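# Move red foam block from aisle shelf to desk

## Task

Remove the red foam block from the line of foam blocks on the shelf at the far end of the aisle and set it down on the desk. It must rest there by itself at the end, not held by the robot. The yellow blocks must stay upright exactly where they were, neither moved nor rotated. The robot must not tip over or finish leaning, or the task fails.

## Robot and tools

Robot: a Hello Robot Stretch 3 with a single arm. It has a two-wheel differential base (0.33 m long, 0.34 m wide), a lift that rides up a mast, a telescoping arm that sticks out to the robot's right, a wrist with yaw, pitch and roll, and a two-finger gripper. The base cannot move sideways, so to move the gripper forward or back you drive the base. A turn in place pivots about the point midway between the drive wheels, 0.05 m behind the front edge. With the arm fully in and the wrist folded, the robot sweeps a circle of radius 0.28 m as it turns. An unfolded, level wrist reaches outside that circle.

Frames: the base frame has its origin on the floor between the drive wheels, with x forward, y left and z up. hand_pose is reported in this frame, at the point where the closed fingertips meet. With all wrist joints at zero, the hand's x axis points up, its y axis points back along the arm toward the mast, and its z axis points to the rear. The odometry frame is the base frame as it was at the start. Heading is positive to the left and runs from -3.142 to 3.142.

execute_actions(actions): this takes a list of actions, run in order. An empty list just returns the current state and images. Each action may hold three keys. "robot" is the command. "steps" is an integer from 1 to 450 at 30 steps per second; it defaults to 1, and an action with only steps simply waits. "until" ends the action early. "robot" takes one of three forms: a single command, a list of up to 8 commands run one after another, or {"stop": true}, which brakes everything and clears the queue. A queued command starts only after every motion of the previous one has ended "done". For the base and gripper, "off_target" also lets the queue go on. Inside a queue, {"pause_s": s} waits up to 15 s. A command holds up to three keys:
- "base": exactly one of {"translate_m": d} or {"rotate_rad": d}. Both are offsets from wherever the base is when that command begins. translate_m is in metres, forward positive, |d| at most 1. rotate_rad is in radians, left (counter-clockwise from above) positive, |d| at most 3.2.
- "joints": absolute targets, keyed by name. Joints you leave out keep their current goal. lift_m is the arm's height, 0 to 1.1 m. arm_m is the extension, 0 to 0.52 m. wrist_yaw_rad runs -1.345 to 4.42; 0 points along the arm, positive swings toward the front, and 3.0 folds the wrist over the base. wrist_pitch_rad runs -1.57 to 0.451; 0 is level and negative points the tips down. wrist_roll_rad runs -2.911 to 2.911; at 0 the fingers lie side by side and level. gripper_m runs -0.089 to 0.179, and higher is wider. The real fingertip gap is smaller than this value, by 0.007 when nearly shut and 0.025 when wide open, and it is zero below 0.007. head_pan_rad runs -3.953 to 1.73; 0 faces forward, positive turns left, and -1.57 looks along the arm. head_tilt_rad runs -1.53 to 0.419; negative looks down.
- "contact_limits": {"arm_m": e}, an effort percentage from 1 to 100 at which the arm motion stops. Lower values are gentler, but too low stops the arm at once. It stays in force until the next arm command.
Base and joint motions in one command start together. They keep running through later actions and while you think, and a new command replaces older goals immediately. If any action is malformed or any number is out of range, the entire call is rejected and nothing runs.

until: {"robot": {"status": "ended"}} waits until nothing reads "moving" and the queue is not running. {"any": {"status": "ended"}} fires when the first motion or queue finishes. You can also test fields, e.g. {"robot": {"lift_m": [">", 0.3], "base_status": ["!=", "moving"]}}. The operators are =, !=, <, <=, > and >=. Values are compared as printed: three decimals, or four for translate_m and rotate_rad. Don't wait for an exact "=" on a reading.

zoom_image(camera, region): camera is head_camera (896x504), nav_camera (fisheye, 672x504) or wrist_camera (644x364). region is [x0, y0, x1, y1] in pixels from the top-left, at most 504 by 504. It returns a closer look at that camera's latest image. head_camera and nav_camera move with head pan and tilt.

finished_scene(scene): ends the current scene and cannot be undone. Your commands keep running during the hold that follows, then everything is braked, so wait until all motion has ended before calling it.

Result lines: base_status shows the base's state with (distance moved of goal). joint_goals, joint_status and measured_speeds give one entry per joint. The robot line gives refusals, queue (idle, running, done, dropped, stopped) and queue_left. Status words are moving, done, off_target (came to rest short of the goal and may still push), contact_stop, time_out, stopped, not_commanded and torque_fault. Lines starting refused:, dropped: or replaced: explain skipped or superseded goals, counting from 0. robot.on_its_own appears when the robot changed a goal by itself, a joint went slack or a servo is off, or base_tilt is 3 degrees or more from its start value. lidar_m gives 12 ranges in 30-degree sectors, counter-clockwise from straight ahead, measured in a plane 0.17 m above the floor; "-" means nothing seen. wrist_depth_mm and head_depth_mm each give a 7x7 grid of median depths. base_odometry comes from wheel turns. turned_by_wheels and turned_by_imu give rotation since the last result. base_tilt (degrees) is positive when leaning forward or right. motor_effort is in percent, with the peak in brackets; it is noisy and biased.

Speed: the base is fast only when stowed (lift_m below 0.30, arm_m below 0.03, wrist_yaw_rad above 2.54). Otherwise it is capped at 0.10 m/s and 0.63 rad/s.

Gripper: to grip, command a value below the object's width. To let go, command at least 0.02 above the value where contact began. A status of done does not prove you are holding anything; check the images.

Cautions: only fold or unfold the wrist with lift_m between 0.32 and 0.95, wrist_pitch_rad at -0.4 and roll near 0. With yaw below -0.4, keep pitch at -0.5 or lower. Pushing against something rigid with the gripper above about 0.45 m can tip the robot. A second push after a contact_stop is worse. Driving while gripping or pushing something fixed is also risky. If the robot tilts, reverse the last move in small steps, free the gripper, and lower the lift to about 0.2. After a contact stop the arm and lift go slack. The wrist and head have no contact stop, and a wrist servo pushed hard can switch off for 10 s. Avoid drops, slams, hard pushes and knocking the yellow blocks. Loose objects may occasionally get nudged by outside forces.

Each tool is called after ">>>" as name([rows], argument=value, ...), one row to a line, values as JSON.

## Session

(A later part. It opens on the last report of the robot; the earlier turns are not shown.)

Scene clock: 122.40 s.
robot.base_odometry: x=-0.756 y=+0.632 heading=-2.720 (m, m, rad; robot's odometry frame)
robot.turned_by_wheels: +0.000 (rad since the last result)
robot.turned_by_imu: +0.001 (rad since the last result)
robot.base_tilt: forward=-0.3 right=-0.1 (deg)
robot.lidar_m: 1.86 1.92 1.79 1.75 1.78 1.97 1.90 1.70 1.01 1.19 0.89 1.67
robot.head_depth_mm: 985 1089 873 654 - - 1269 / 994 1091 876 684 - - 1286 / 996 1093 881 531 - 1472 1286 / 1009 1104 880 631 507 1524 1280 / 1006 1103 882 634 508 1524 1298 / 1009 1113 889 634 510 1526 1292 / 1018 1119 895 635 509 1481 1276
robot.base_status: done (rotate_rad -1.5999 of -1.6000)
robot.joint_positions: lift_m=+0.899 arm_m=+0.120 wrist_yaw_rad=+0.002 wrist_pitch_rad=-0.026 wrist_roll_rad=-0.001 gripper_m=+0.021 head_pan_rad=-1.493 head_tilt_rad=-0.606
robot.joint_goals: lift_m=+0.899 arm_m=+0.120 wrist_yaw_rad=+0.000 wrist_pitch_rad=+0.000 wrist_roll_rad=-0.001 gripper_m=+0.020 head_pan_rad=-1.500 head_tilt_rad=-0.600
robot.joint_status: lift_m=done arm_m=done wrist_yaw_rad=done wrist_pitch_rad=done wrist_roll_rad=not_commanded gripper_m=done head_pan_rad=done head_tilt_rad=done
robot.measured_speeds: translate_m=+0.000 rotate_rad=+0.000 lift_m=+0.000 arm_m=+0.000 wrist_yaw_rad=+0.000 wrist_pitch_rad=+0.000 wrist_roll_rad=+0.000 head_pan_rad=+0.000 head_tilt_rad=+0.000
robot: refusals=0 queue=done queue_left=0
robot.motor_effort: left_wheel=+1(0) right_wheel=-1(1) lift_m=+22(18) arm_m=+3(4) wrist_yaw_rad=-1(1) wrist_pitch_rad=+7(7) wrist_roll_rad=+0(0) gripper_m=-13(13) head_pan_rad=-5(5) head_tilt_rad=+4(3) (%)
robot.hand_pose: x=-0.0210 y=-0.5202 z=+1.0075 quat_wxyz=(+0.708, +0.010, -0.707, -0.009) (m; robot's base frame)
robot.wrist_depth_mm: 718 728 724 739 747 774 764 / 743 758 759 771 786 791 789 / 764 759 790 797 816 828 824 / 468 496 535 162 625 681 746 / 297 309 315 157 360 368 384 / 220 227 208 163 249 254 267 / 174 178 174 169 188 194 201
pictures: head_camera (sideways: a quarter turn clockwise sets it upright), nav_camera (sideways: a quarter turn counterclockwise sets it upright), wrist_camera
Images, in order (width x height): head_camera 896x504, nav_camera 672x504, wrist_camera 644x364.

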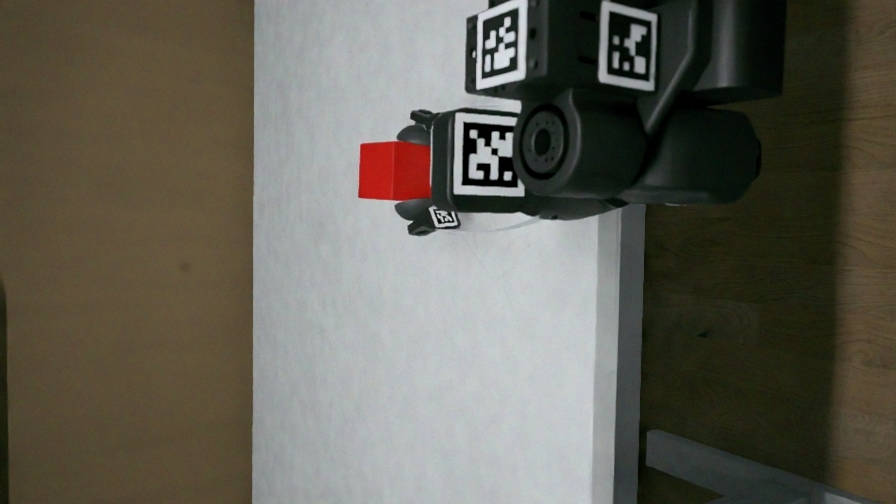

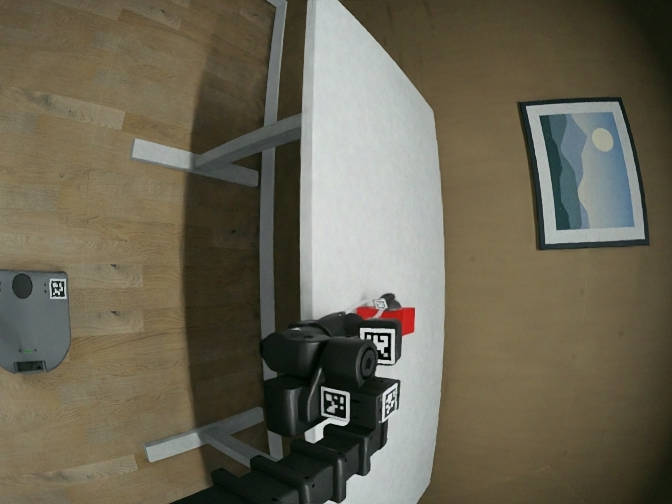

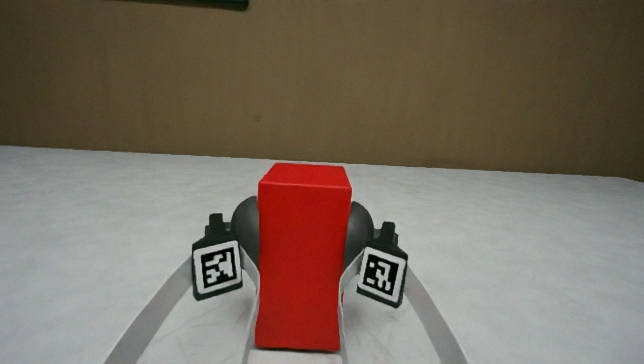

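>>> execute_actions([
  {"robot": [{"joints": {"lift_m": 0.897}}, {"joints": {"gripper_m": 0.09}}, {"joints": {"arm_m": 0.03}}], "steps": 300, "until": {"robot": {"status": "ended"}}},
])

Scene clock: 126.40 s.
robot.base_odometry: x=-0.756 y=+0.632 heading=-2.720 (m, m, rad; robot's odometry frame)
robot.turned_by_wheels: +0.000 (rad since the last result)
robot.turned_by_imu: +0.001 (rad since the last result)
robot.base_tilt: forward=-0.2 right=-0.3 (deg)
robot.lidar_m: 1.86 1.93 1.79 1.75 1.78 1.98 1.90 1.71 1.01 1.19 0.89 1.67
robot.head_depth_mm: 995 1091 877 629 504 - - / 992 1092 881 643 523 - - / 1004 1090 878 559 532 - - / 1005 1104 885 658 507 1526 1286 / 1006 1106 889 633 508 1523 1293 / 1009 1112 888 633 508 1519 1286 / 1012 1116 891 636 510 1489 1272
robot.base_status: done (rotate_rad -1.5999 of -1.6000)
robot.joint_positions: lift_m=+0.897 arm_m=+0.030 wrist_yaw_rad=+0.001 wrist_pitch_rad=-0.022 wrist_roll_rad=-0.001 gripper_m=+0.090 head_pan_rad=-1.493 head_tilt_rad=-0.606
robot.joint_goals: lift_m=+0.897 arm_m=+0.030 wrist_yaw_rad=+0.000 wrist_pitch_rad=+0.000 wrist_roll_rad=-0.001 gripper_m=+0.090 head_pan_rad=-1.500 head_tilt_rad=-0.600
robot.joint_status: lift_m=done arm_m=done wrist_yaw_rad=done wrist_pitch_rad=done wrist_roll_rad=not_commanded gripper_m=done head_pan_rad=done head_tilt_rad=done
robot.measured_speeds: translate_m=+0.000 rotate_rad=+0.000 lift_m=+0.000 arm_m=+0.000 wrist_yaw_rad=+0.000 wrist_pitch_rad=+0.000 wrist_roll_rad=+0.000 head_pan_rad=+0.000 head_tilt_rad=+0.000
robot: refusals=0 queue=done queue_left=0
robot.motor_effort: left_wheel=+1(0) right_wheel=-1(1) lift_m=+22(18) arm_m=-3(4) wrist_yaw_rad=+0(2) wrist_pitch_rad=+7(8) wrist_roll_rad=+0(0) gripper_m=+1(84) head_pan_rad=-4(4) head_tilt_rad=+4(4) (%)
robot.hand_pose: x=-0.0212 y=-0.4310 z=+1.0063 quat_wxyz=(+0.708, +0.009, -0.707, -0.008) (m; robot's base frame)
robot.wrist_depth_mm: 802 805 801 817 846 840 848 / 838 833 854 849 859 880 868 / 850 858 871 868 911 914 908 / 472 506 547 244 624 671 747 / 297 321 328 253 385 369 390 / 217 223 229 238 229 256 263 / 179 175 179 184 188 194 199
pictures: head_camera (sideways: a quarter turn clockwise sets it upright), nav_camera (sideways: a quarter turn counterclockwise sets it upright), wrist_camera
Images, in order (width x height): head_camera 896x504, nav_camera 672x504, wrist_camera 644x364.

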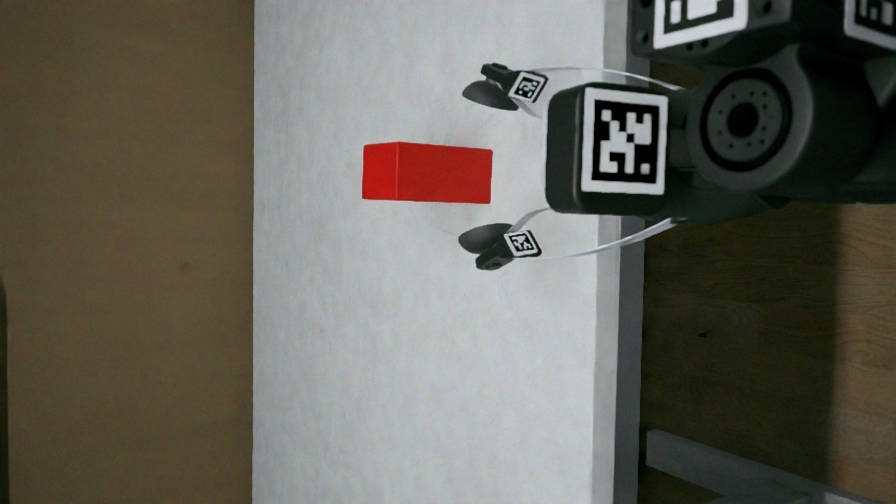

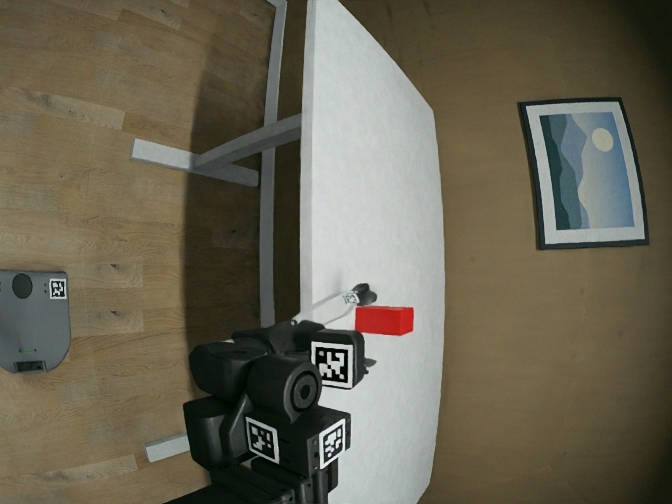

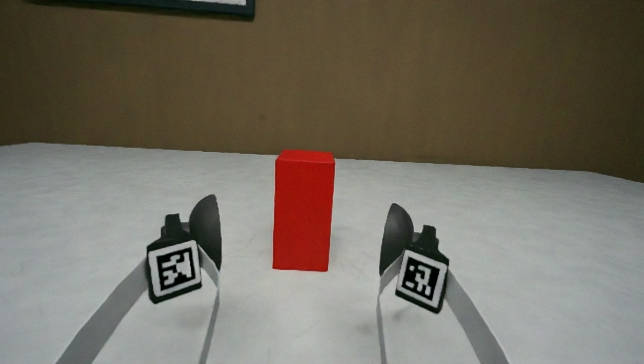

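>>> finished_scene(scene=1)

The scene is finished: the task was done.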